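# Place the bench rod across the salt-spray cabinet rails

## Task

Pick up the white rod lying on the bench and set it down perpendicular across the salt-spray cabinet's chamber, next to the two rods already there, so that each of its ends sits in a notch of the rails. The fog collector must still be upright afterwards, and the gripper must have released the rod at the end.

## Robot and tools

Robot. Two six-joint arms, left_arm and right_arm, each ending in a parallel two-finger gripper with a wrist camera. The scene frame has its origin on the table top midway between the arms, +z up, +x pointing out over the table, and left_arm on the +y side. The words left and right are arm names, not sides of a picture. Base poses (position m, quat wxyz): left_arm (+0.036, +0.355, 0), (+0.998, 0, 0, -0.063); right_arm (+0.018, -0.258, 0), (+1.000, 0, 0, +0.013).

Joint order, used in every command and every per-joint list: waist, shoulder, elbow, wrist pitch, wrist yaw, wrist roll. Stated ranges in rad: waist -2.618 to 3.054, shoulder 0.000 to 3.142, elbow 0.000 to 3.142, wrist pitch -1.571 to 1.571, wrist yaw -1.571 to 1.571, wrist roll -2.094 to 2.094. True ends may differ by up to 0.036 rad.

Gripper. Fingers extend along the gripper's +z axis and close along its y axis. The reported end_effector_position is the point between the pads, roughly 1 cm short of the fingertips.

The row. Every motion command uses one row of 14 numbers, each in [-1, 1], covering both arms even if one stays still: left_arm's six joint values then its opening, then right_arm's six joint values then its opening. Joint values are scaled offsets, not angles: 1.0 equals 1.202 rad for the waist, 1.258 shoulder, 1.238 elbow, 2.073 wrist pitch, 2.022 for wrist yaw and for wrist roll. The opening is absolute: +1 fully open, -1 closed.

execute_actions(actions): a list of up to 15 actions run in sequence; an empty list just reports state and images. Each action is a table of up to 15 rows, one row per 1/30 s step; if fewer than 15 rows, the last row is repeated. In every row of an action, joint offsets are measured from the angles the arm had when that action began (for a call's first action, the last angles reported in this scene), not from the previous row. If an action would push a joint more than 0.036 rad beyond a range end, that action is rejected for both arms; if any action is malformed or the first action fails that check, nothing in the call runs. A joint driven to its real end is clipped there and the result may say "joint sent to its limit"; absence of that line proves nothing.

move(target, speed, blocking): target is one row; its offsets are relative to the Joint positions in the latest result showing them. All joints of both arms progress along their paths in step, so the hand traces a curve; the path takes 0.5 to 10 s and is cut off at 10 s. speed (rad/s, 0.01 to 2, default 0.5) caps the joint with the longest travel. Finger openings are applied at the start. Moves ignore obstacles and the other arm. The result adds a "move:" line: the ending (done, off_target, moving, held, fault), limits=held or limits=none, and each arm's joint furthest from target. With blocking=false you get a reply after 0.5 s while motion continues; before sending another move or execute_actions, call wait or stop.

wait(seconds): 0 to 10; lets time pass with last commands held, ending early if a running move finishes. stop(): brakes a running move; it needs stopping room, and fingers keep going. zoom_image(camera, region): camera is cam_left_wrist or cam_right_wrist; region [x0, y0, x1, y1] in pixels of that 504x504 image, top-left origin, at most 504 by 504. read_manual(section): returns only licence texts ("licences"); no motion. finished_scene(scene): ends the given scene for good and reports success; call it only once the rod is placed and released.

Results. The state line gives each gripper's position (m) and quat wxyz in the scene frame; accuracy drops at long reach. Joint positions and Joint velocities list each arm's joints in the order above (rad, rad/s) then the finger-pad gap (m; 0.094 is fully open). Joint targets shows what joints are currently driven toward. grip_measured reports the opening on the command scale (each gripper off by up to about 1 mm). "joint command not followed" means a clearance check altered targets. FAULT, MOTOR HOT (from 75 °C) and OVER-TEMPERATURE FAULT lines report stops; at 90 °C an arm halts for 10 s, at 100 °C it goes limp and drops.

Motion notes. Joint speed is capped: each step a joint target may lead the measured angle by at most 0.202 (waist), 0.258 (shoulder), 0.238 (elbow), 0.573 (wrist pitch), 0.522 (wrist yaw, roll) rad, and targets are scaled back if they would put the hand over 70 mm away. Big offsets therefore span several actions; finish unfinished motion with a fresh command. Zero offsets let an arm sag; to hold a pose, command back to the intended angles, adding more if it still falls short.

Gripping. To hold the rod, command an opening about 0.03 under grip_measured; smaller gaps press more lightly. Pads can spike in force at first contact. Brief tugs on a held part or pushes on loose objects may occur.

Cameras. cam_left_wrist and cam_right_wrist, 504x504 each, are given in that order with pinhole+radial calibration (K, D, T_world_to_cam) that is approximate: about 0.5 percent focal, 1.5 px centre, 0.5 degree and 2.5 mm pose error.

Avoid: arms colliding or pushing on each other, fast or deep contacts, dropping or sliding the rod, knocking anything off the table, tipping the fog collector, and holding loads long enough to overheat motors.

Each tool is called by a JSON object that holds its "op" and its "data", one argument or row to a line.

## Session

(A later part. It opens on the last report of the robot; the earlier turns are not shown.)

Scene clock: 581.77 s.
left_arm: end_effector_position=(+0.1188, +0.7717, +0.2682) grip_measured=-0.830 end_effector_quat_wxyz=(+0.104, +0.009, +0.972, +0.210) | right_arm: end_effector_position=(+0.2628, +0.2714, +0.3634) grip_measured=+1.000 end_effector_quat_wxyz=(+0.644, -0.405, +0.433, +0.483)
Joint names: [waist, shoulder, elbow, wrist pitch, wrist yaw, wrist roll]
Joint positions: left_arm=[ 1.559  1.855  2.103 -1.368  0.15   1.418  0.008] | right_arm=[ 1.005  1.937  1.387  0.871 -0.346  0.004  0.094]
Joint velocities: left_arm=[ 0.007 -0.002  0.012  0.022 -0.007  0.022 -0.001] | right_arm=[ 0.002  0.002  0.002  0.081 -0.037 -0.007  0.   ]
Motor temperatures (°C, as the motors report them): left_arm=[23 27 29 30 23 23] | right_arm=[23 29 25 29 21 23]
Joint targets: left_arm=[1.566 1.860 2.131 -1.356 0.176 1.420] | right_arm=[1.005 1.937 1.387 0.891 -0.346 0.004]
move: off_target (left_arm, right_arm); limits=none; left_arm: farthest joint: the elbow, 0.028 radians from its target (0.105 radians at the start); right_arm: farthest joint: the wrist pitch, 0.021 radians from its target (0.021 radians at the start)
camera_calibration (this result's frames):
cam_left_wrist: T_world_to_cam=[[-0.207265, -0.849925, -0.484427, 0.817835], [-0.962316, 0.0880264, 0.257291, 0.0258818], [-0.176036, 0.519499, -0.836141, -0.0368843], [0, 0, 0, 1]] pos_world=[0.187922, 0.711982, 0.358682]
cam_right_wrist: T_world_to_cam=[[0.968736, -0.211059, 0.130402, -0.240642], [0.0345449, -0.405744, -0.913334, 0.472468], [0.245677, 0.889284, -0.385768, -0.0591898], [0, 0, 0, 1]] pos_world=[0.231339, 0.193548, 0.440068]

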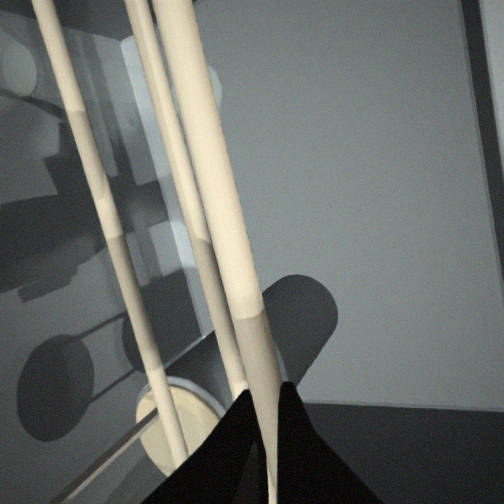

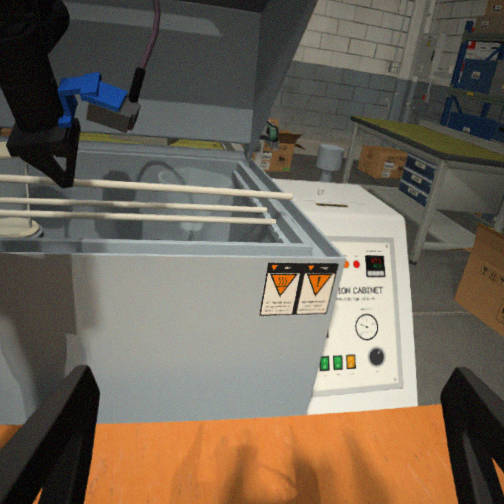

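{"op": "move", "data": {
  "target": [0.0125,-0.0656,-0.2217,0.1056,0.0223,-0.0158,-0.88, 0,0,0,0.01,0,0,1],
  "speed": 0.12
}}

Scene clock: 676.47 s.
left_arm: end_effector_position=(+0.1192, +0.7771, +0.2194) grip_measured=-0.830 end_effector_quat_wxyz=(+0.112, -0.003, +0.973, +0.202) | right_arm: end_effector_position=(+0.2628, +0.2714, +0.3634) grip_measured=+1.000 end_effector_quat_wxyz=(+0.644, -0.405, +0.433, +0.483)
Joint names: [waist, shoulder, elbow, wrist pitch, wrist yaw, wrist roll]
Joint positions: left_arm=[ 1.566  1.808  1.837 -1.162  0.165  1.398  0.008] | right_arm=[ 1.005  1.937  1.387  0.871 -0.346  0.004  0.094]
Joint velocities: left_arm=[-0.022  0.002 -0.002  0.037 -0.066  0.007  0.001] | right_arm=[-0.022 -0.007  0.007 -0.007 -0.022  0.007  0.   ]
Motor temperatures (°C, as the motors report them): left_arm=[23 32 31 30 23 23] | right_arm=[23 30 25 29 21 23]
Joint targets: left_arm=[1.574 1.773 1.829 -1.149 0.195 1.386] | right_arm=[1.005 1.937 1.387 0.892 -0.346 0.004]
move: off_target (left_arm, right_arm); limits=none; left_arm: farthest joint: the shoulder, 0.035 radians from its target (0.083 radians at the start); right_arm: farthest joint: the wrist pitch, 0.021 radians from its target (0.021 radians at the start)
camera_calibration (this result's frames):
cam_left_wrist: T_world_to_cam=[[-0.182711, -0.862198, -0.472474, 0.802809], [-0.968572, 0.075356, 0.237044, 0.0534007], [-0.168775, 0.500935, -0.848869, -0.064086], [0, 0, 0, 1]] pos_world=[0.187588, 0.720259, 0.312247]
cam_right_wrist: T_world_to_cam=[[0.968736, -0.211059, 0.130402, -0.240642], [0.0345449, -0.405744, -0.913334, 0.472468], [0.245677, 0.889284, -0.385768, -0.0591898], [0, 0, 0, 1]] pos_world=[0.231339, 0.193548, 0.440068]

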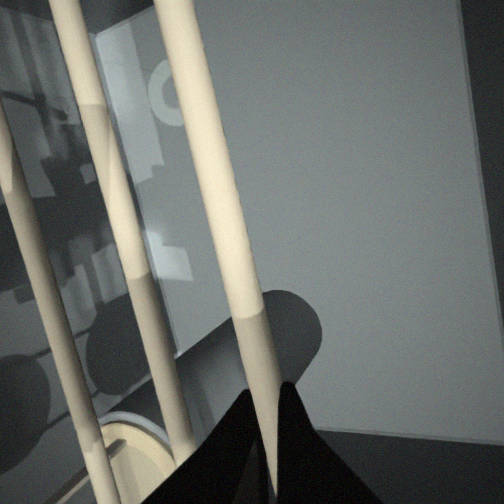

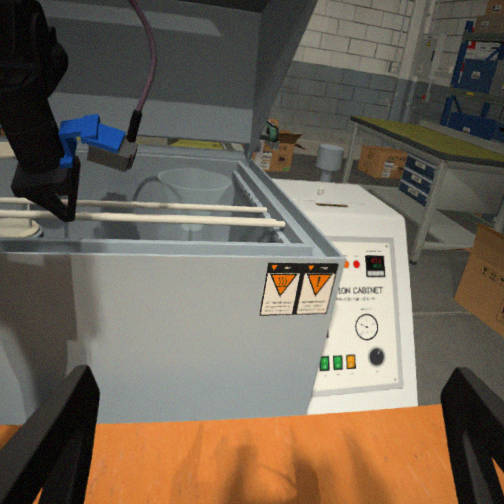

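{"op": "zoom_image", "data": {
  "camera": "cam_right_wrist",
  "region": [200, 180, 320, 260]
}}

{"op": "zoom_image", "data": {
  "camera": "cam_right_wrist",
  "region": [0, 170, 300, 260]
}}

Region (200, 180, 320, 260) of cam_right_wrist's 504x504 image, scaled by 4.200, with more detail than that image has.

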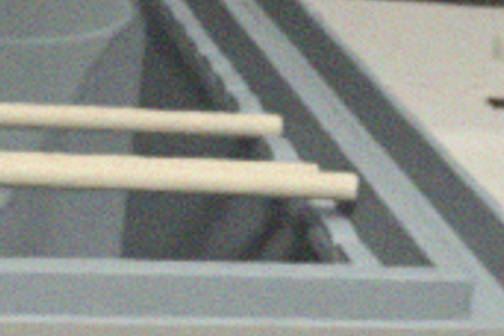

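Region (0, 170, 300, 260) of cam_right_wrist's 504x504 image, scaled by 1.680, with more detail than that image has; it fills the top 151 rows of this view, and the rest is white.

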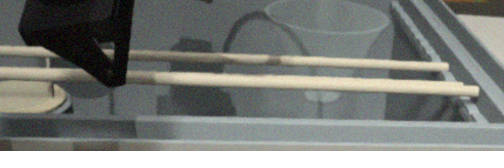

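{"op": "zoom_image", "data": {
  "camera": "cam_left_wrist",
  "region": [0, 0, 300, 300]
}}

Region (0, 0, 300, 300) of cam_left_wrist's 504x504 image, scaled by 1.680, with more detail than that image has.

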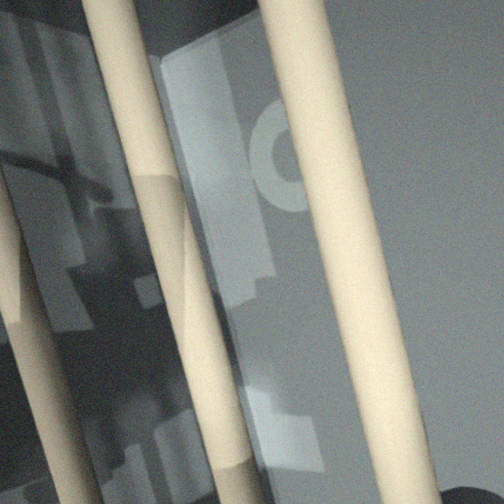

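{"op": "move", "data": {
  "target": [0.0067,-0.035,-0.0424,0.0232,0.0242,-0.006,-0.88, 0,0,0,0.01,0,0,1],
  "speed": 0.05
}}

Scene clock: 727.23 s.
left_arm: end_effector_position=(+0.1203, +0.7771, +0.2134) grip_measured=-0.830 end_effector_quat_wxyz=(+0.115, -0.002, +0.972, +0.204) | right_arm: end_effector_position=(+0.2628, +0.2714, +0.3634) grip_measured=+1.000 end_effector_quat_wxyz=(+0.644, -0.405, +0.433, +0.483)
Joint names: [waist, shoulder, elbow, wrist pitch, wrist yaw, wrist roll]
Joint positions: left_arm=[ 1.566  1.796  1.794 -1.125  0.171  1.398  0.008] | right_arm=[ 1.005  1.937  1.387  0.871 -0.346  0.004  0.094]
Joint velocities: left_arm=[-0.002 -0.002 -0.002 -0.007 -0.037  0.037 -0.   ] | right_arm=[-0.002 -0.007 -0.002  0.007 -0.066 -0.007  0.   ]
Motor temperatures (°C, as the motors report them): left_arm=[23 36 29 30 23 23] | right_arm=[23 31 25 29 21 23]
Joint targets: left_arm=[1.574 1.764 1.784 -1.114 0.214 1.387] | right_arm=[1.005 1.937 1.387 0.892 -0.346 0.004]
move: off_target (left_arm, right_arm); limits=none; left_arm: farthest joint: the wrist yaw, 0.043 radians from its target (0.049 radians at the start); right_arm: farthest joint: the wrist pitch, 0.021 radians from its target (0.021 radians at the start)
camera_calibration (this result's frames):
cam_left_wrist: T_world_to_cam=[[-0.181951, -0.859178, -0.478233, 0.799007], [-0.969908, 0.0767987, 0.231042, 0.0562622], [-0.161779, 0.50588, -0.847297, -0.074039], [0, 0, 0, 1]] pos_world=[0.187971, 0.719623, 0.306379]
cam_right_wrist: T_world_to_cam=[[0.968736, -0.211059, 0.130402, -0.240642], [0.0345449, -0.405744, -0.913334, 0.472468], [0.245677, 0.889284, -0.385768, -0.0591898], [0, 0, 0, 1]] pos_world=[0.231339, 0.193548, 0.440068]

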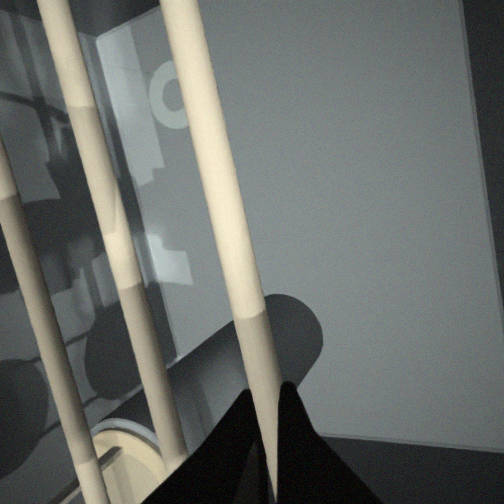

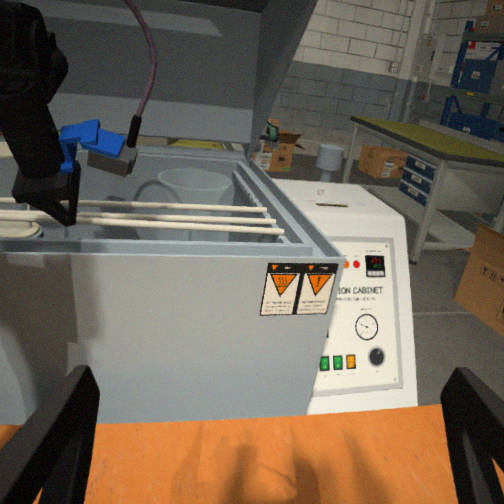

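{"op": "zoom_image", "data": {
  "camera": "cam_right_wrist",
  "region": [200, 180, 320, 260]
}}

Region (200, 180, 320, 260) of cam_right_wrist's 504x504 image, scaled by 4.200, with more detail than that image has.

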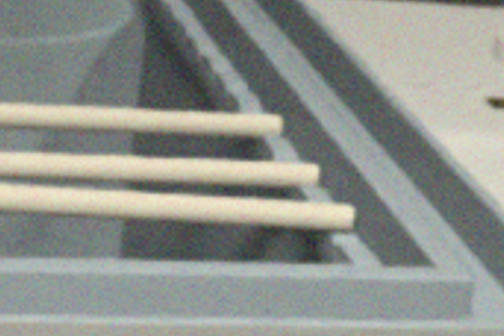

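{"op": "move", "data": {
  "target": [-0.0115,-0.0254,-0.008,0.0053,0.0213,-0.0054,-0.88, 0,0,0,0.01,0,0,1],
  "speed": 0.03
}}

Scene clock: 787.43 s.
left_arm: end_effector_position=(+0.1265, +0.7759, +0.2139) grip_measured=-0.830 end_effector_quat_wxyz=(+0.125, +0.004, +0.971, +0.202) | right_arm: end_effector_position=(+0.2628, +0.2714, +0.3634) grip_measured=+1.000 end_effector_quat_wxyz=(+0.644, -0.405, +0.433, +0.483)
Joint names: [waist, shoulder, elbow, wrist pitch, wrist yaw, wrist roll]
Joint positions: left_arm=[ 1.559  1.796  1.794 -1.124  0.19   1.398  0.008] | right_arm=[ 1.005  1.937  1.387  0.871 -0.346  0.004  0.094]
Joint velocities: left_arm=[ 0.002 -0.007 -0.007 -0.037 -0.081  0.022  0.   ] | right_arm=[-0.007  0.007  0.007 -0.007 -0.051 -0.095  0.   ]
Motor temperatures (°C, as the motors report them): left_arm=[23 37 29 30 23 23] | right_arm=[23 31 25 30 21 23]
Joint targets: left_arm=[1.552 1.764 1.784 -1.114 0.214 1.387] | right_arm=[1.005 1.937 1.387 0.892 -0.346 0.004]
move: off_target (left_arm, right_arm); limits=none; left_arm: farthest joint: the shoulder, 0.032 radians from its target (0.032 radians at the start); right_arm: farthest joint: the wrist pitch, 0.021 radians from its target (0.021 radians at the start)
camera_calibration (this result's frames):
cam_left_wrist: T_world_to_cam=[[-0.186335, -0.857435, -0.479671, 0.798843], [-0.972456, 0.0913715, 0.214433, 0.0547461], [-0.140034, 0.506415, -0.850843, -0.0744409], [0, 0, 0, 1]] pos_world=[0.191666, 0.717652, 0.308104]
cam_right_wrist: T_world_to_cam=[[0.968736, -0.211059, 0.130402, -0.240642], [0.0345449, -0.405744, -0.913334, 0.472468], [0.245677, 0.889284, -0.385768, -0.0591898], [0, 0, 0, 1]] pos_world=[0.231339, 0.193548, 0.440068]

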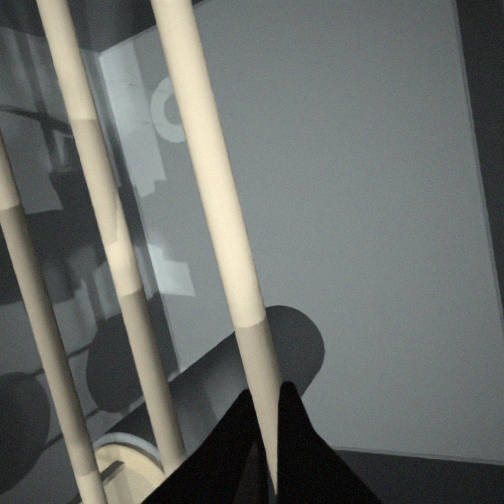

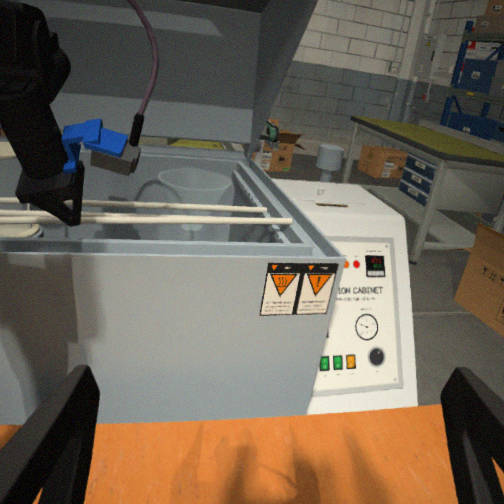

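{"op": "execute_actions", "data": {
  "actions": []
}}

Scene clock: 803.97 s.
left_arm: end_effector_position=(+0.1265, +0.7759, +0.2139) grip_measured=-0.830 end_effector_quat_wxyz=(+0.125, +0.004, +0.971, +0.202) | right_arm: end_effector_position=(+0.2628, +0.2714, +0.3634) grip_measured=+1.000 end_effector_quat_wxyz=(+0.644, -0.405, +0.433, +0.483)
Joint names: [waist, shoulder, elbow, wrist pitch, wrist yaw, wrist roll]
Joint positions: left_arm=[ 1.559  1.796  1.794 -1.124  0.19   1.398  0.008] | right_arm=[ 1.005  1.937  1.387  0.871 -0.346  0.004  0.094]
Joint velocities: left_arm=[ 0.002  0.012 -0.017 -0.022 -0.022 -0.081 -0.   ] | right_arm=[-0.012  0.017 -0.012  0.051  0.022 -0.007  0.   ]
Motor temperatures (°C, as the motors report them): left_arm=[23 38 29 30 23 23] | right_arm=[23 31 25 30 21 23]
Joint targets: left_arm=[1.552 1.764 1.784 -1.114 0.215 1.387] | right_arm=[1.005 1.937 1.387 0.892 -0.346 0.004]
camera_calibration (this result's frames):
cam_left_wrist: T_world_to_cam=[[-0.186312, -0.857427, -0.479694, 0.798844], [-0.972514, 0.091541, 0.214097, 0.0547563], [-0.139661, 0.506398, -0.850915, -0.0744332], [0, 0, 0, 1]] pos_world=[0.19169, 0.717631, 0.308141]
cam_right_wrist: T_world_to_cam=[[0.968736, -0.211059, 0.130402, -0.240642], [0.0345449, -0.405744, -0.913334, 0.472468], [0.245677, 0.889284, -0.385768, -0.0591898], [0, 0, 0, 1]] pos_world=[0.231339, 0.193548, 0.440068]

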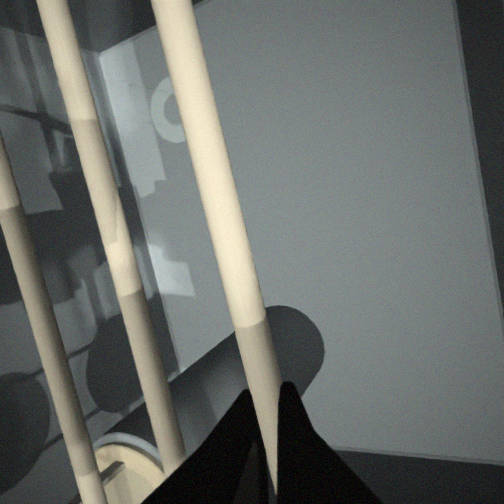

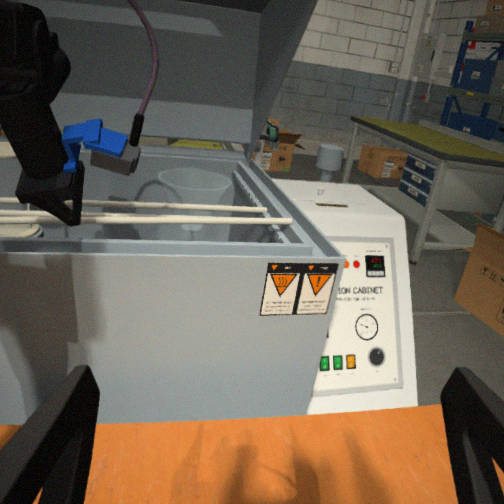

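{"op": "zoom_image", "data": {
  "camera": "cam_right_wrist",
  "region": [200, 180, 320, 260]
}}

{"op": "zoom_image", "data": {
  "camera": "cam_right_wrist",
  "region": [0, 140, 300, 280]
}}

Region (200, 180, 320, 260) of cam_right_wrist's 504x504 image, scaled by 4.200, with more detail than that image has.

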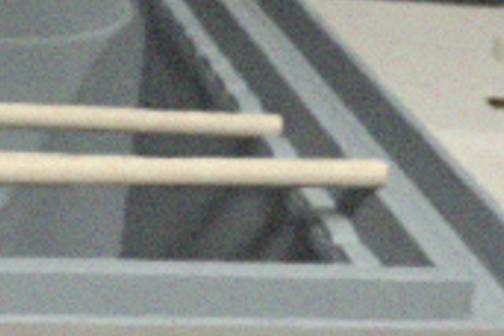

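Region (0, 140, 300, 280) of cam_right_wrist's 504x504 image, scaled by 1.680, with more detail than that image has; it fills the top 235 rows of this view, and the rest is white.

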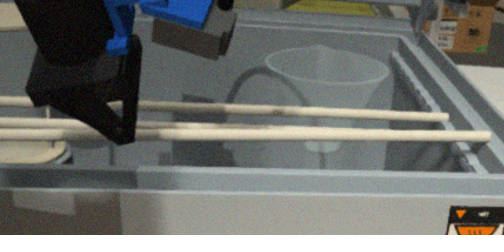

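{"op": "zoom_image", "data": {
  "camera": "cam_left_wrist",
  "region": [0, 0, 504, 504]
}}

Region (0, 0, 504, 504) of cam_left_wrist's 504x504 image, scaled by 1.000.

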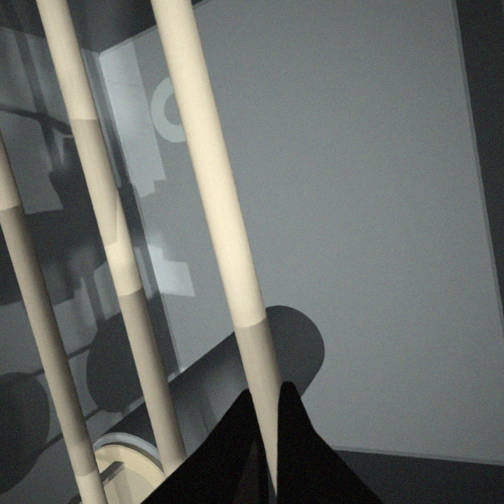

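{"op": "move", "data": {
  "target": [-0.0058,-0.0302,-0.0315,0.0159,-0.0198,-0.0054,-0.88, 0,0,0,0.01,0,0,1],
  "speed": 0.08
}}

{"op": "zoom_image", "data": {
  "camera": "cam_right_wrist",
  "region": [200, 180, 320, 260]
}}

Scene clock: 882.13 s.
left_arm: end_effector_position=(+0.1205, +0.7766, +0.2069) grip_measured=-0.830 end_effector_quat_wxyz=(+0.108, -0.000, +0.973, +0.205) | right_arm: end_effector_position=(+0.2628, +0.2714, +0.3634) grip_measured=+1.000 end_effector_quat_wxyz=(+0.644, -0.405, +0.433, +0.483)
Joint names: [waist, shoulder, elbow, wrist pitch, wrist yaw, wrist roll]
Joint positions: left_arm=[ 1.558  1.789  1.761 -1.1    0.153  1.397  0.008] | right_arm=[ 1.005  1.937  1.387  0.871 -0.346  0.004  0.094]
Joint velocities: left_arm=[-0.007 -0.027 -0.002 -0.066 -0.081 -0.037 -0.   ] | right_arm=[ 0.002 -0.002 -0.002  0.007  0.037  0.081  0.   ]
Motor temperatures (°C, as the motors report them): left_arm=[23 40 29 30 23 23] | right_arm=[23 32 25 30 21 23]
Joint targets: left_arm=[1.553 1.758 1.755 -1.091 0.150 1.387] | right_arm=[1.005 1.937 1.387 0.892 -0.346 0.004]
move: off_target (left_arm, right_arm); limits=none; left_arm: farthest joint: the shoulder, 0.031 radians from its target (0.038 radians at the start); right_arm: farthest joint: the wrist pitch, 0.021 radians from its target (0.021 radians at the start)
camera_calibration (this result's frames):
cam_left_wrist: T_world_to_cam=[[-0.188863, -0.858763, -0.476295, 0.795591], [-0.966143, 0.0756739, 0.24666, 0.0551487], [-0.175779, 0.506755, -0.84398, -0.078978], [0, 0, 0, 1]] pos_world=[0.189657, 0.719073, 0.298677]
cam_right_wrist: T_world_to_cam=[[0.968736, -0.211059, 0.130402, -0.240642], [0.0345449, -0.405744, -0.913334, 0.472468], [0.245677, 0.889284, -0.385768, -0.0591898], [0, 0, 0, 1]] pos_world=[0.231339, 0.193548, 0.440068]

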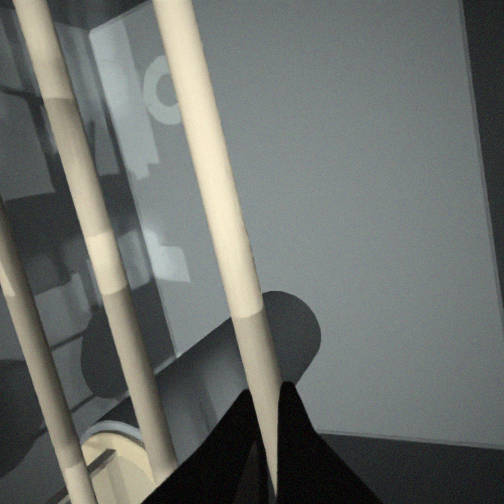

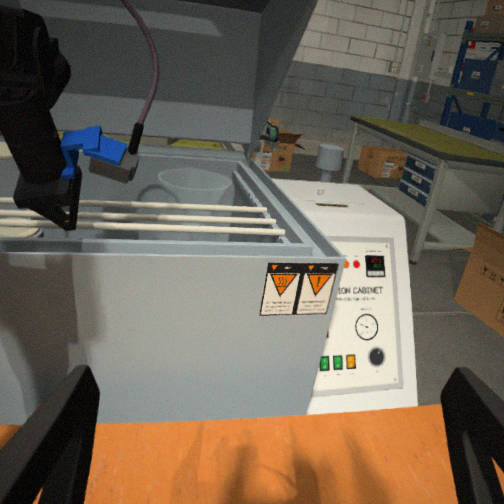

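Region (200, 180, 320, 260) of cam_right_wrist's 504x504 image, scaled by 4.200, with more detail than that image has.

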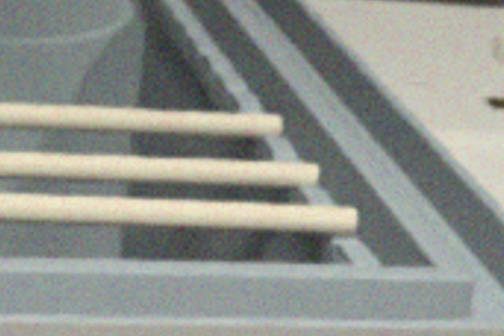

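{"op": "move", "data": {
  "target": [-0.0042,-0.027,-0.0162,0.0096,-0.0015,-0.005,-0.88, 0,0,0,0.01,0,0,1],
  "speed": 0.05
}}

{"op": "zoom_image", "data": {
  "camera": "cam_right_wrist",
  "region": [200, 180, 320, 260]
}}

Scene clock: 889.33 s.
left_arm: end_effector_position=(+0.1205, +0.7764, +0.2037) grip_measured=-0.830 end_effector_quat_wxyz=(+0.107, -0.001, +0.973, +0.203) | right_arm: end_effector_position=(+0.2628, +0.2714, +0.3634) grip_measured=+1.000 end_effector_quat_wxyz=(+0.644, -0.405, +0.433, +0.483)
Joint names: [waist, shoulder, elbow, wrist pitch, wrist yaw, wrist roll]
Joint positions: left_arm=[ 1.558  1.789  1.75  -1.092  0.153  1.397  0.008] | right_arm=[ 1.005  1.937  1.387  0.871 -0.346  0.004  0.094]
Joint velocities: left_arm=[ 0.002  0.012 -0.007 -0.037  0.022 -0.081 -0.001] | right_arm=[ 0.002  0.017  0.002 -0.022 -0.022 -0.066  0.   ]
Motor temperatures (°C, as the motors report them): left_arm=[23 40 29 29 23 23] | right_arm=[23 32 25 30 21 23]
Joint targets: left_arm=[1.553 1.755 1.741 -1.080 0.150 1.387] | right_arm=[1.005 1.937 1.387 0.892 -0.346 0.004]
move: off_target (left_arm, right_arm); limits=none; left_arm: farthest joint: the shoulder, 0.034 radians from its target (0.034 radians at the start); right_arm: farthest joint: the wrist pitch, 0.021 radians from its target (0.021 radians at the start)
camera_calibration (this result's frames):
cam_left_wrist: T_world_to_cam=[[-0.189088, -0.860377, -0.473283, 0.794588], [-0.966026, 0.076513, 0.246858, 0.0552187], [-0.176178, 0.503882, -0.845615, -0.0789724], [0, 0, 0, 1]] pos_world=[0.189676, 0.719213, 0.295654]
cam_right_wrist: T_world_to_cam=[[0.968736, -0.211059, 0.130402, -0.240642], [0.0345449, -0.405744, -0.913334, 0.472468], [0.245677, 0.889284, -0.385768, -0.0591898], [0, 0, 0, 1]] pos_world=[0.231339, 0.193548, 0.440068]

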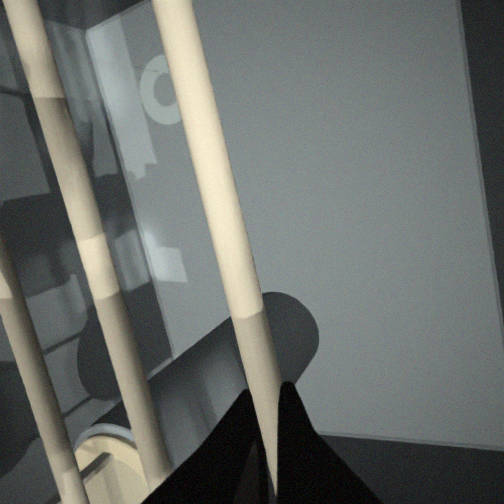

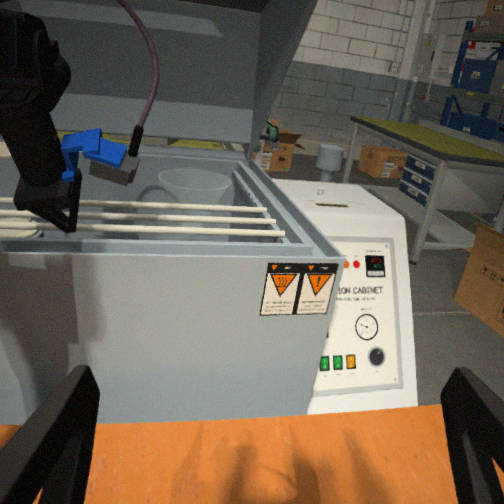

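Region (200, 180, 320, 260) of cam_right_wrist's 504x504 image, scaled by 4.200, with more detail than that image has.

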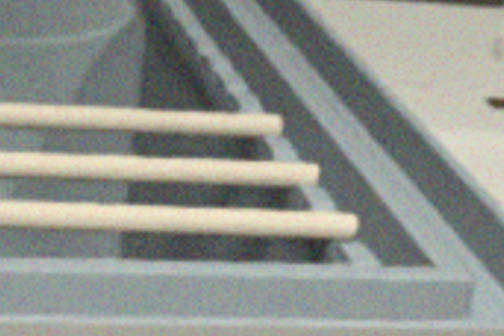

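{"op": "move", "data": {
  "target": [-0.0042,-0.027,-0.0073,0.0058,-0.0015,-0.005,-0.6, 0,0,0,0.01,0,0,1],
  "speed": 0.05
}}

{"op": "zoom_image", "data": {
  "camera": "cam_right_wrist",
  "region": [0, 140, 320, 280]
}}

Scene clock: 896.80 s.
left_arm: end_effector_position=(+0.1201, +0.7780, +0.2043) grip_measured=-0.602 end_effector_quat_wxyz=(+0.106, -0.001, +0.973, +0.207) | right_arm: end_effector_position=(+0.2628, +0.2714, +0.3634) grip_measured=+1.000 end_effector_quat_wxyz=(+0.644, -0.405, +0.433, +0.483)
Joint names: [waist, shoulder, elbow, wrist pitch, wrist yaw, wrist roll]
Joint positions: left_arm=[ 1.558  1.789  1.75  -1.085  0.15   1.397  0.019] | right_arm=[ 1.005  1.937  1.387  0.871 -0.346  0.004  0.094]
Joint velocities: left_arm=[-0.007  0.002 -0.012 -0.022  0.022 -0.066 -0.   ] | right_arm=[ 0.002  0.002 -0.002 -0.007 -0.051 -0.037  0.   ]
Motor temperatures (°C, as the motors report them): left_arm=[23 40 29 29 23 23] | right_arm=[23 32 25 30 21 23]
Joint targets: left_arm=[1.553 1.755 1.741 -1.080 0.150 1.387] | right_arm=[1.005 1.937 1.387 0.892 -0.346 0.004]
move: off_target (left_arm, right_arm); limits=none; left_arm: farthest joint: the shoulder, 0.034 radians from its target (0.034 radians at the start); right_arm: farthest joint: the wrist pitch, 0.021 radians from its target (0.021 radians at the start)
camera_calibration (this result's frames):
cam_left_wrist: T_world_to_cam=[[-0.188862, -0.857394, -0.478755, 0.794905], [-0.965596, 0.0733923, 0.249477, 0.0564113], [-0.178763, 0.5094, -0.841757, -0.084088], [0, 0, 0, 1]] pos_world=[0.189566, 0.720241, 0.295709]
cam_right_wrist: T_world_to_cam=[[0.968736, -0.211059, 0.130402, -0.240642], [0.0345449, -0.405744, -0.913334, 0.472468], [0.245677, 0.889284, -0.385768, -0.0591898], [0, 0, 0, 1]] pos_world=[0.231339, 0.193548, 0.440068]

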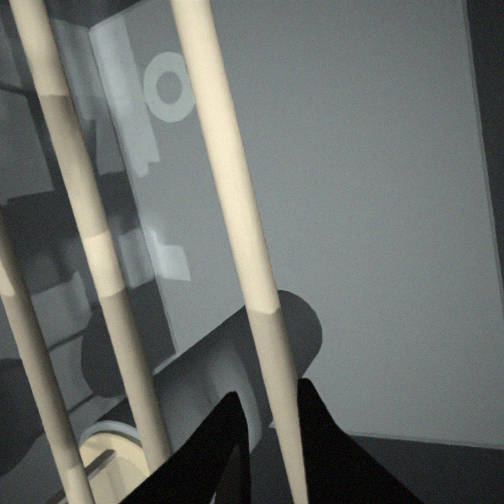

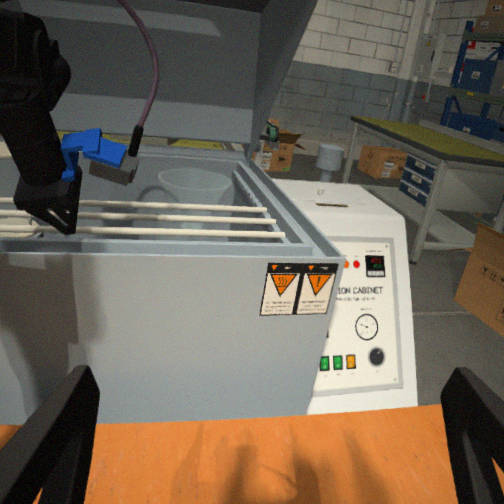

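Region (0, 140, 320, 280) of cam_right_wrist's 504x504 image, scaled by 1.575, with more detail than that image has; it fills the top 220 rows of this view, and the rest is white.

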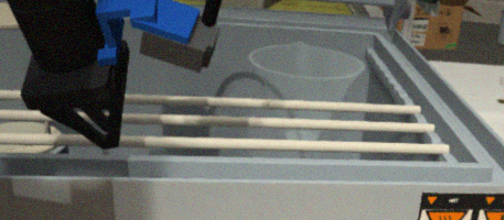

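{"op": "move", "data": {
  "target": [-0.0042,-0.027,-0.0073,0.0024,0,-0.005,-0.4, 0,0,0,0.01,0,0,1],
  "speed": 0.05
}}

{"op": "zoom_image", "data": {
  "camera": "cam_right_wrist",
  "region": [200, 180, 320, 260]
}}

Scene clock: 908.70 s.
left_arm: end_effector_position=(+0.1200, +0.7782, +0.2043) grip_measured=-0.402 end_effector_quat_wxyz=(+0.106, -0.001, +0.973, +0.207) | right_arm: end_effector_position=(+0.2628, +0.2714, +0.3634) grip_measured=+1.000 end_effector_quat_wxyz=(+0.644, -0.405, +0.433, +0.483)
Joint names: [waist, shoulder, elbow, wrist pitch, wrist yaw, wrist roll]
Joint positions: left_arm=[ 1.558  1.789  1.75  -1.085  0.149  1.397  0.028] | right_arm=[ 1.005  1.937  1.387  0.871 -0.346  0.004  0.094]
Joint velocities: left_arm=[ 0.002  0.012  0.007 -0.051 -0.037  0.007  0.001] | right_arm=[ 0.007 -0.012 -0.017 -0.022  0.037 -0.007  0.   ]
Motor temperatures (°C, as the motors report them): left_arm=[23 40 29 29 23 23] | right_arm=[23 32 25 30 21 23]
Joint targets: left_arm=[1.553 1.755 1.741 -1.081 0.150 1.387] | right_arm=[1.005 1.937 1.387 0.892 -0.346 0.004]
move: off_target (left_arm, right_arm); limits=none; left_arm: farthest joint: the shoulder, 0.034 radians from its target (0.034 radians at the start); right_arm: farthest joint: the wrist pitch, 0.021 radians from its target (0.021 radians at the start)
camera_calibration (this result's frames):
cam_left_wrist: T_world_to_cam=[[-0.188856, -0.857049, -0.479375, 0.794939], [-0.965476, 0.0728618, 0.250096, 0.0565483], [-0.179416, 0.510057, -0.84122, -0.0846963], [0, 0, 0, 1]] pos_world=[0.189529, 0.720382, 0.295683]
cam_right_wrist: T_world_to_cam=[[0.968736, -0.211059, 0.130402, -0.240642], [0.0345449, -0.405744, -0.913334, 0.472468], [0.245677, 0.889284, -0.385768, -0.0591898], [0, 0, 0, 1]] pos_world=[0.231339, 0.193548, 0.440068]

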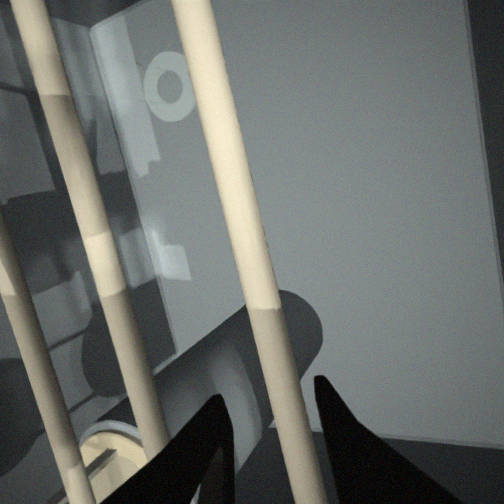

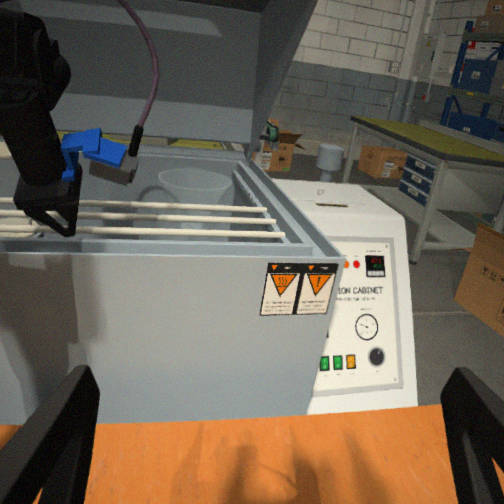

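Region (200, 180, 320, 260) of cam_right_wrist's 504x504 image, scaled by 4.200, with more detail than that image has.

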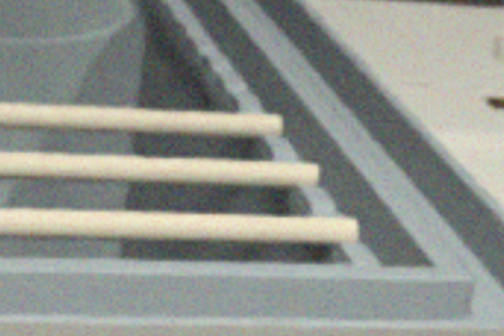

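{"op": "zoom_image", "data": {
  "camera": "cam_left_wrist",
  "region": [0, 0, 336, 336]
}}

Region (0, 0, 336, 336) of cam_left_wrist's 504x504 image, scaled by 1.500, with more detail than that image has.

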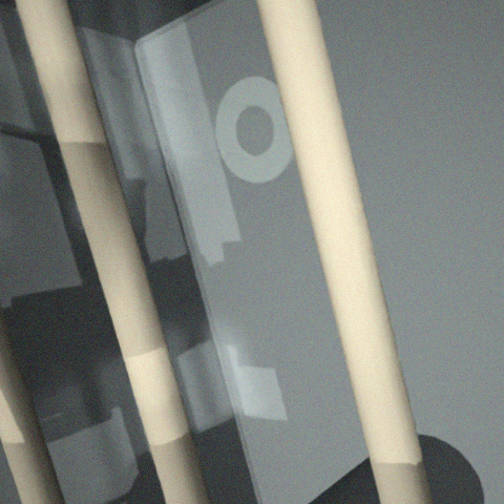

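{"op": "move", "data": {
  "target": [0,0.0636,0.258,-0.116,0,0,-0.4, 0,0,0,0.01,0,0,1],
  "speed": 0.3
}}

Scene clock: 964.03 s.
left_arm: end_effector_position=(+0.1198, +0.7789, +0.2594) grip_measured=-0.402 end_effector_quat_wxyz=(+0.106, -0.000, +0.971, +0.216) | right_arm: end_effector_position=(+0.2628, +0.2714, +0.3634) grip_measured=+1.000 end_effector_quat_wxyz=(+0.644, -0.405, +0.433, +0.483)
Joint names: [waist, shoulder, elbow, wrist pitch, wrist yaw, wrist roll]
Joint positions: left_arm=[ 1.558  1.849  2.048 -1.304  0.147  1.397  0.028] | right_arm=[ 1.005  1.937  1.387  0.871 -0.346  0.004  0.094]
Joint velocities: left_arm=[-0.007 -0.002 -0.007 -0.066 -0.022 -0.037 -0.001] | right_arm=[ 0.002 -0.007 -0.017  0.022  0.022 -0.007  0.   ]
Motor temperatures (°C, as the motors report them): left_arm=[23 41 30 29 23 23] | right_arm=[23 33 25 30 21 23]
Joint targets: left_arm=[1.558 1.869 2.069 -1.325 0.149 1.397] | right_arm=[1.005 1.937 1.387 0.892 -0.346 0.004]
move: off_target (left_arm, right_arm); limits=none; left_arm: farthest joint: the elbow, 0.021 radians from its target (0.320 radians at the start); right_arm: farthest joint: the wrist pitch, 0.021 radians from its target (0.021 radians at the start)
camera_calibration (this result's frames):
cam_left_wrist: T_world_to_cam=[[-0.187665, -0.847871, -0.49588, 0.818928], [-0.96584, 0.0674392, 0.25021, 0.0467877], [-0.178704, 0.525896, -0.831564, -0.0536717], [0, 0, 0, 1]] pos_world=[0.189282, 0.719416, 0.349752]
cam_right_wrist: T_world_to_cam=[[0.968736, -0.211059, 0.130402, -0.240642], [0.0345449, -0.405744, -0.913334, 0.472468], [0.245677, 0.889284, -0.385768, -0.0591898], [0, 0, 0, 1]] pos_world=[0.231339, 0.193548, 0.440068]

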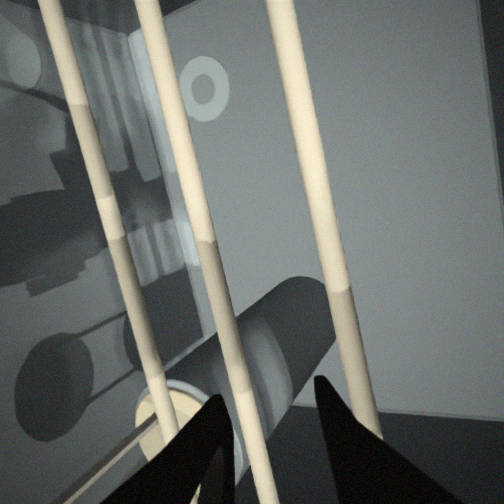

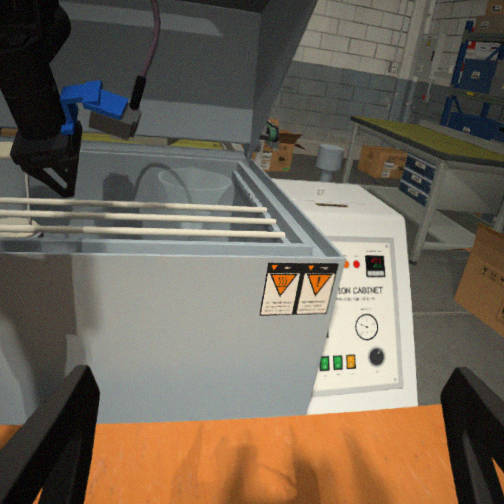

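{"op": "move", "data": {
  "target": [0.491,-0.03,0.06,-0.084,-0.073,-0.691,-0.4, 0,0,0,0.01,0,0,1],
  "speed": 0.9
}}

Scene clock: 986.97 s.
left_arm: end_effector_position=(-0.1392, +0.7155, +0.2578) grip_measured=-0.402 end_effector_quat_wxyz=(-0.095, +0.832, -0.527, -0.147) | right_arm: end_effector_position=(+0.2628, +0.2714, +0.3634) grip_measured=+1.000 end_effector_quat_wxyz=(+0.644, -0.405, +0.433, +0.483)
Joint names: [waist, shoulder, elbow, wrist pitch, wrist yaw, wrist roll]
Joint positions: left_arm=[ 2.148  1.849  2.098 -1.468  0.006  0.008  0.028] | right_arm=[ 1.005  1.937  1.387  0.871 -0.346  0.004  0.094]
Joint velocities: left_arm=[-0.022  0.002  0.002 -0.037  0.007  0.037 -0.001] | right_arm=[ 0.012 -0.002 -0.012 -0.007  0.022 -0.022  0.   ]
Motor temperatures (°C, as the motors report them): left_arm=[23 39 31 28 23 23] | right_arm=[23 33 25 30 21 23]
Joint targets: left_arm=[2.148 1.811 2.122 -1.478 -0.000 -0.000] | right_arm=[1.005 1.937 1.387 0.892 -0.346 0.004]
move: off_target (left_arm, right_arm); limits=none; left_arm: farthest joint: the shoulder, 0.038 radians from its target (0.038 radians at the start); right_arm: farthest joint: the wrist pitch, 0.021 radians from its target (0.021 radians at the start)
camera_calibration (this result's frames):
cam_left_wrist: T_world_to_cam=[[0.968141, 0.21785, -0.123464, 0.0181005], [0.226312, -0.972262, 0.0590773, 0.760487], [-0.107169, -0.0851365, -0.990589, 0.420207], [0, 0, 0, 1]] pos_world=[-0.144597, 0.771224, 0.37356]
cam_right_wrist: T_world_to_cam=[[0.968736, -0.211059, 0.130402, -0.240642], [0.0345449, -0.405744, -0.913334, 0.472468], [0.245677, 0.889284, -0.385768, -0.0591898], [0, 0, 0, 1]] pos_world=[0.231339, 0.193548, 0.440068]

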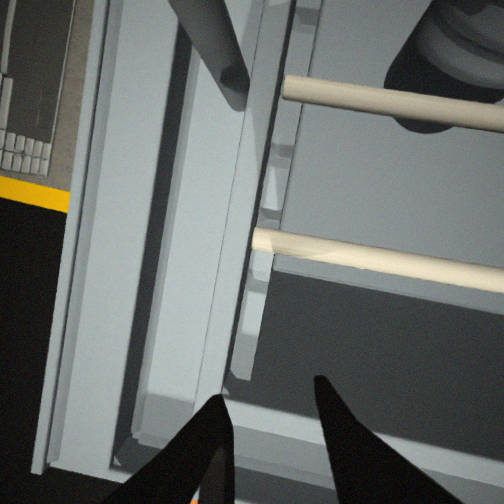

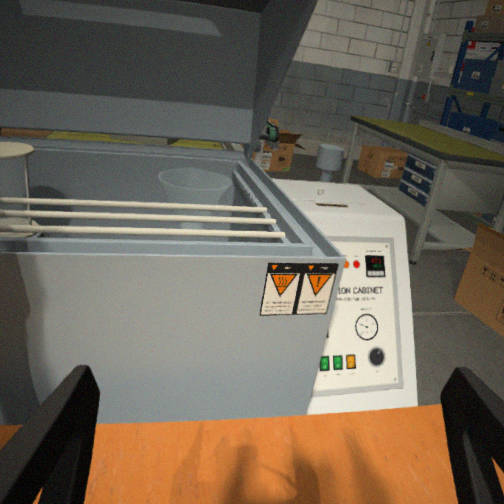

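{"op": "zoom_image", "data": {
  "camera": "cam_left_wrist",
  "region": [200, 40, 440, 400]
}}

Region (200, 40, 440, 400) of cam_left_wrist's 504x504 image, scaled by 1.400, with more detail than that image has.

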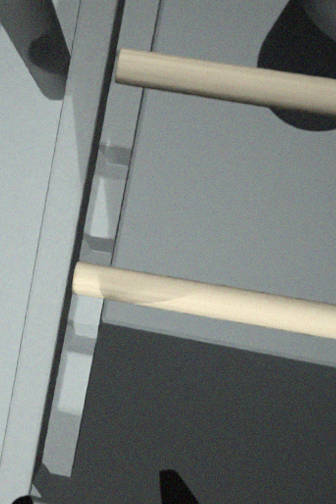

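{"op": "zoom_image", "data": {
  "camera": "cam_left_wrist",
  "region": [220, 180, 340, 300]
}}

{"op": "zoom_image", "data": {
  "camera": "cam_left_wrist",
  "region": [230, 40, 370, 180]
}}

Region (220, 180, 340, 300) of cam_left_wrist's 504x504 image, scaled by 4.200, with more detail than that image has.

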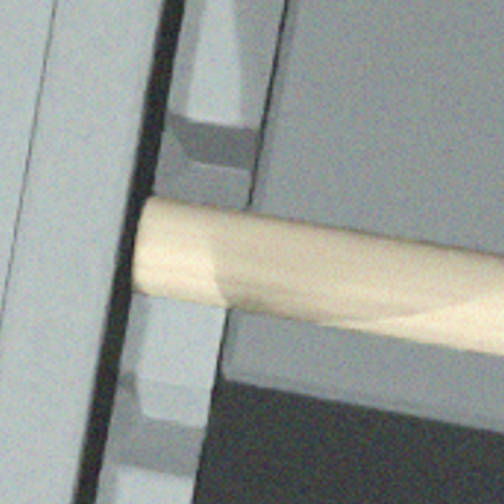

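Region (230, 40, 370, 180) of cam_left_wrist's 504x504 image, scaled by 3.600, with more detail than that image has.

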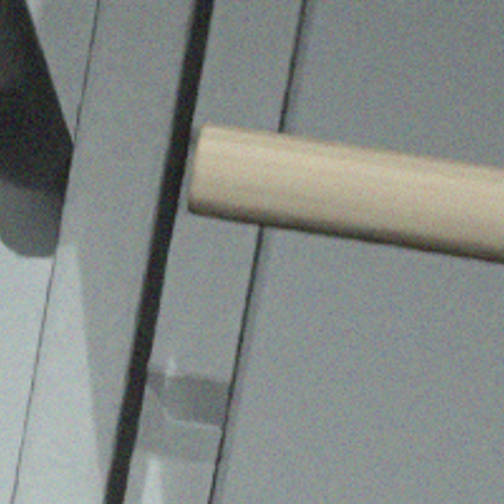

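{"op": "move", "data": {
  "target": [-0.138,0.008,-0.0533,0.069,-0.003,-0.676,-0.4, 0,0,0,0.01,0,0,1],
  "speed": 0.9
}}

Scene clock: 1109.40 s.
left_arm: end_effector_position=(-0.0867, +0.7620, +0.2528) grip_measured=-0.402 end_effector_quat_wxyz=(-0.207, +0.976, +0.037, -0.051) | right_arm: end_effector_position=(+0.2628, +0.2714, +0.3634) grip_measured=+1.000 end_effector_quat_wxyz=(+0.644, -0.405, +0.433, +0.483)
Joint names: [waist, shoulder, elbow, wrist pitch, wrist yaw, wrist roll]
Joint positions: left_arm=[ 1.988  1.849  2.043 -1.335  0.006 -1.355  0.028] | right_arm=[ 1.005  1.937  1.387  0.871 -0.346  0.004  0.094]
Joint velocities: left_arm=[ 0.007  0.007 -0.002  0.066 -0.022 -0.081 -0.   ] | right_arm=[-0.022  0.007  0.012 -0.081  0.037  0.022  0.   ]
Motor temperatures (°C, as the motors report them): left_arm=[23 44 32 27 23 23] | right_arm=[23 33 25 30 21 23]
Joint targets: left_arm=[1.982 1.859 2.033 -1.325 -0.000 -1.359] | right_arm=[1.005 1.937 1.387 0.892 -0.346 0.004]
move: off_target (right_arm); limits=none; left_arm: farthest joint: the elbow, 0.011 radians from its target (0.066 radians at the start); right_arm: farthest joint: the wrist pitch, 0.021 radians from its target (0.021 radians at the start)
camera_calibration (this result's frames):
cam_left_wrist: T_world_to_cam=[[0.191259, 0.922486, 0.335321, -0.763671], [0.943915, -0.266541, 0.194885, 0.284231], [0.269155, 0.279241, -0.921727, 0.162367], [0, 0, 0, 1]] pos_world=[-0.165934, 0.734896, 0.350341]
cam_right_wrist: T_world_to_cam=[[0.968736, -0.211059, 0.130402, -0.240642], [0.0345449, -0.405744, -0.913334, 0.472468], [0.245677, 0.889284, -0.385768, -0.0591898], [0, 0, 0, 1]] pos_world=[0.231339, 0.193548, 0.440068]

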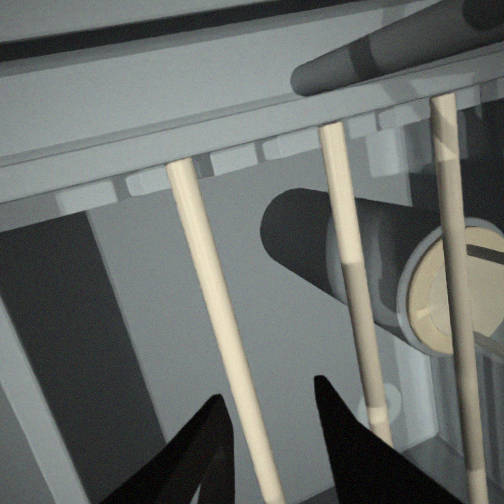

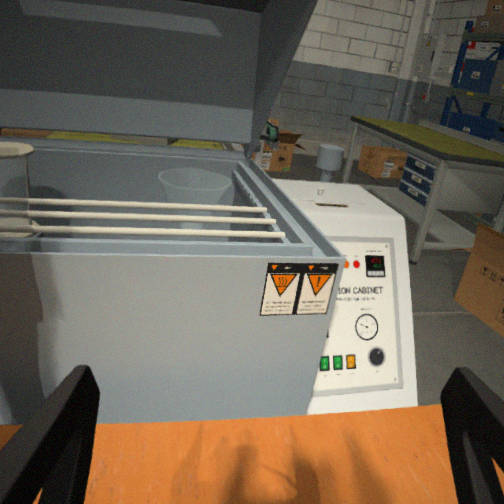

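{"op": "zoom_image", "data": {
  "camera": "cam_left_wrist",
  "region": [40, 90, 380, 260]
}}

Region (40, 90, 380, 260) of cam_left_wrist's 504x504 image, scaled by 1.482, with more detail than that image has.

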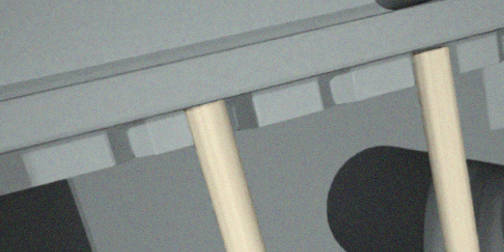

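{"op": "move", "data": {
  "target": [0,-0.054,-0.1446,0.067,0,0,-0.4, 0,0,0,0.01,0,0,1],
  "speed": 0.3
}}

Scene clock: 1127.57 s.
left_arm: end_effector_position=(-0.0873, +0.7639, +0.2251) grip_measured=-0.402 end_effector_quat_wxyz=(-0.208, +0.976, +0.037, -0.051) | right_arm: end_effector_position=(+0.2628, +0.2714, +0.3634) grip_measured=+1.000 end_effector_quat_wxyz=(+0.644, -0.405, +0.433, +0.483)
Joint names: [waist, shoulder, elbow, wrist pitch, wrist yaw, wrist roll]
Joint positions: left_arm=[ 1.988  1.81   1.876 -1.205  0.006 -1.356  0.028] | right_arm=[ 1.005  1.937  1.387  0.871 -0.346  0.004  0.094]
Joint velocities: left_arm=[ 0.002  0.012  0.002 -0.007 -0.037  0.081 -0.   ] | right_arm=[-0.007 -0.022 -0.002 -0.066  0.007  0.007  0.   ]
Motor temperatures (°C, as the motors report them): left_arm=[23 41 31 28 23 23] | right_arm=[23 34 26 30 21 23]
Joint targets: left_arm=[1.988 1.781 1.864 -1.196 0.006 -1.355] | right_arm=[1.005 1.937 1.387 0.892 -0.346 0.004]
move: off_target (left_arm, right_arm); limits=none; left_arm: farthest joint: the shoulder, 0.029 radians from its target (0.068 radians at the start); right_arm: farthest joint: the wrist pitch, 0.021 radians from its target (0.021 radians at the start)
camera_calibration (this result's frames):
cam_left_wrist: T_world_to_cam=[[0.190924, 0.922415, 0.335706, -0.756117], [0.943999, -0.266294, 0.194817, 0.29051], [0.269099, 0.279711, -0.921601, 0.1361], [0, 0, 0, 1]] pos_world=[-0.166505, 0.736746, 0.322667]
cam_right_wrist: T_world_to_cam=[[0.968736, -0.211059, 0.130402, -0.240642], [0.0345449, -0.405744, -0.913334, 0.472468], [0.245677, 0.889284, -0.385768, -0.0591898], [0, 0, 0, 1]] pos_world=[0.231339, 0.193548, 0.440068]

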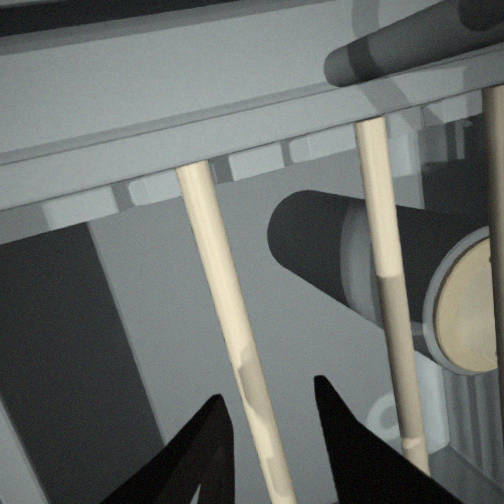

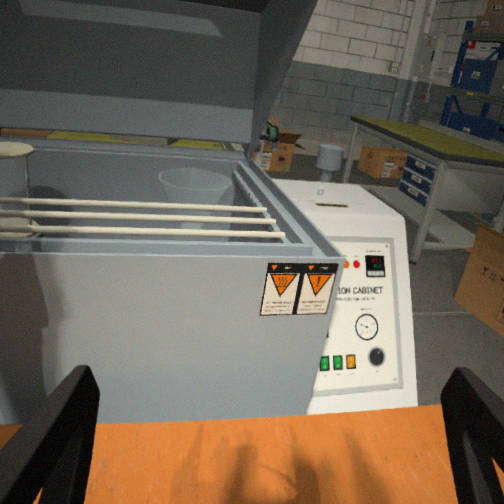

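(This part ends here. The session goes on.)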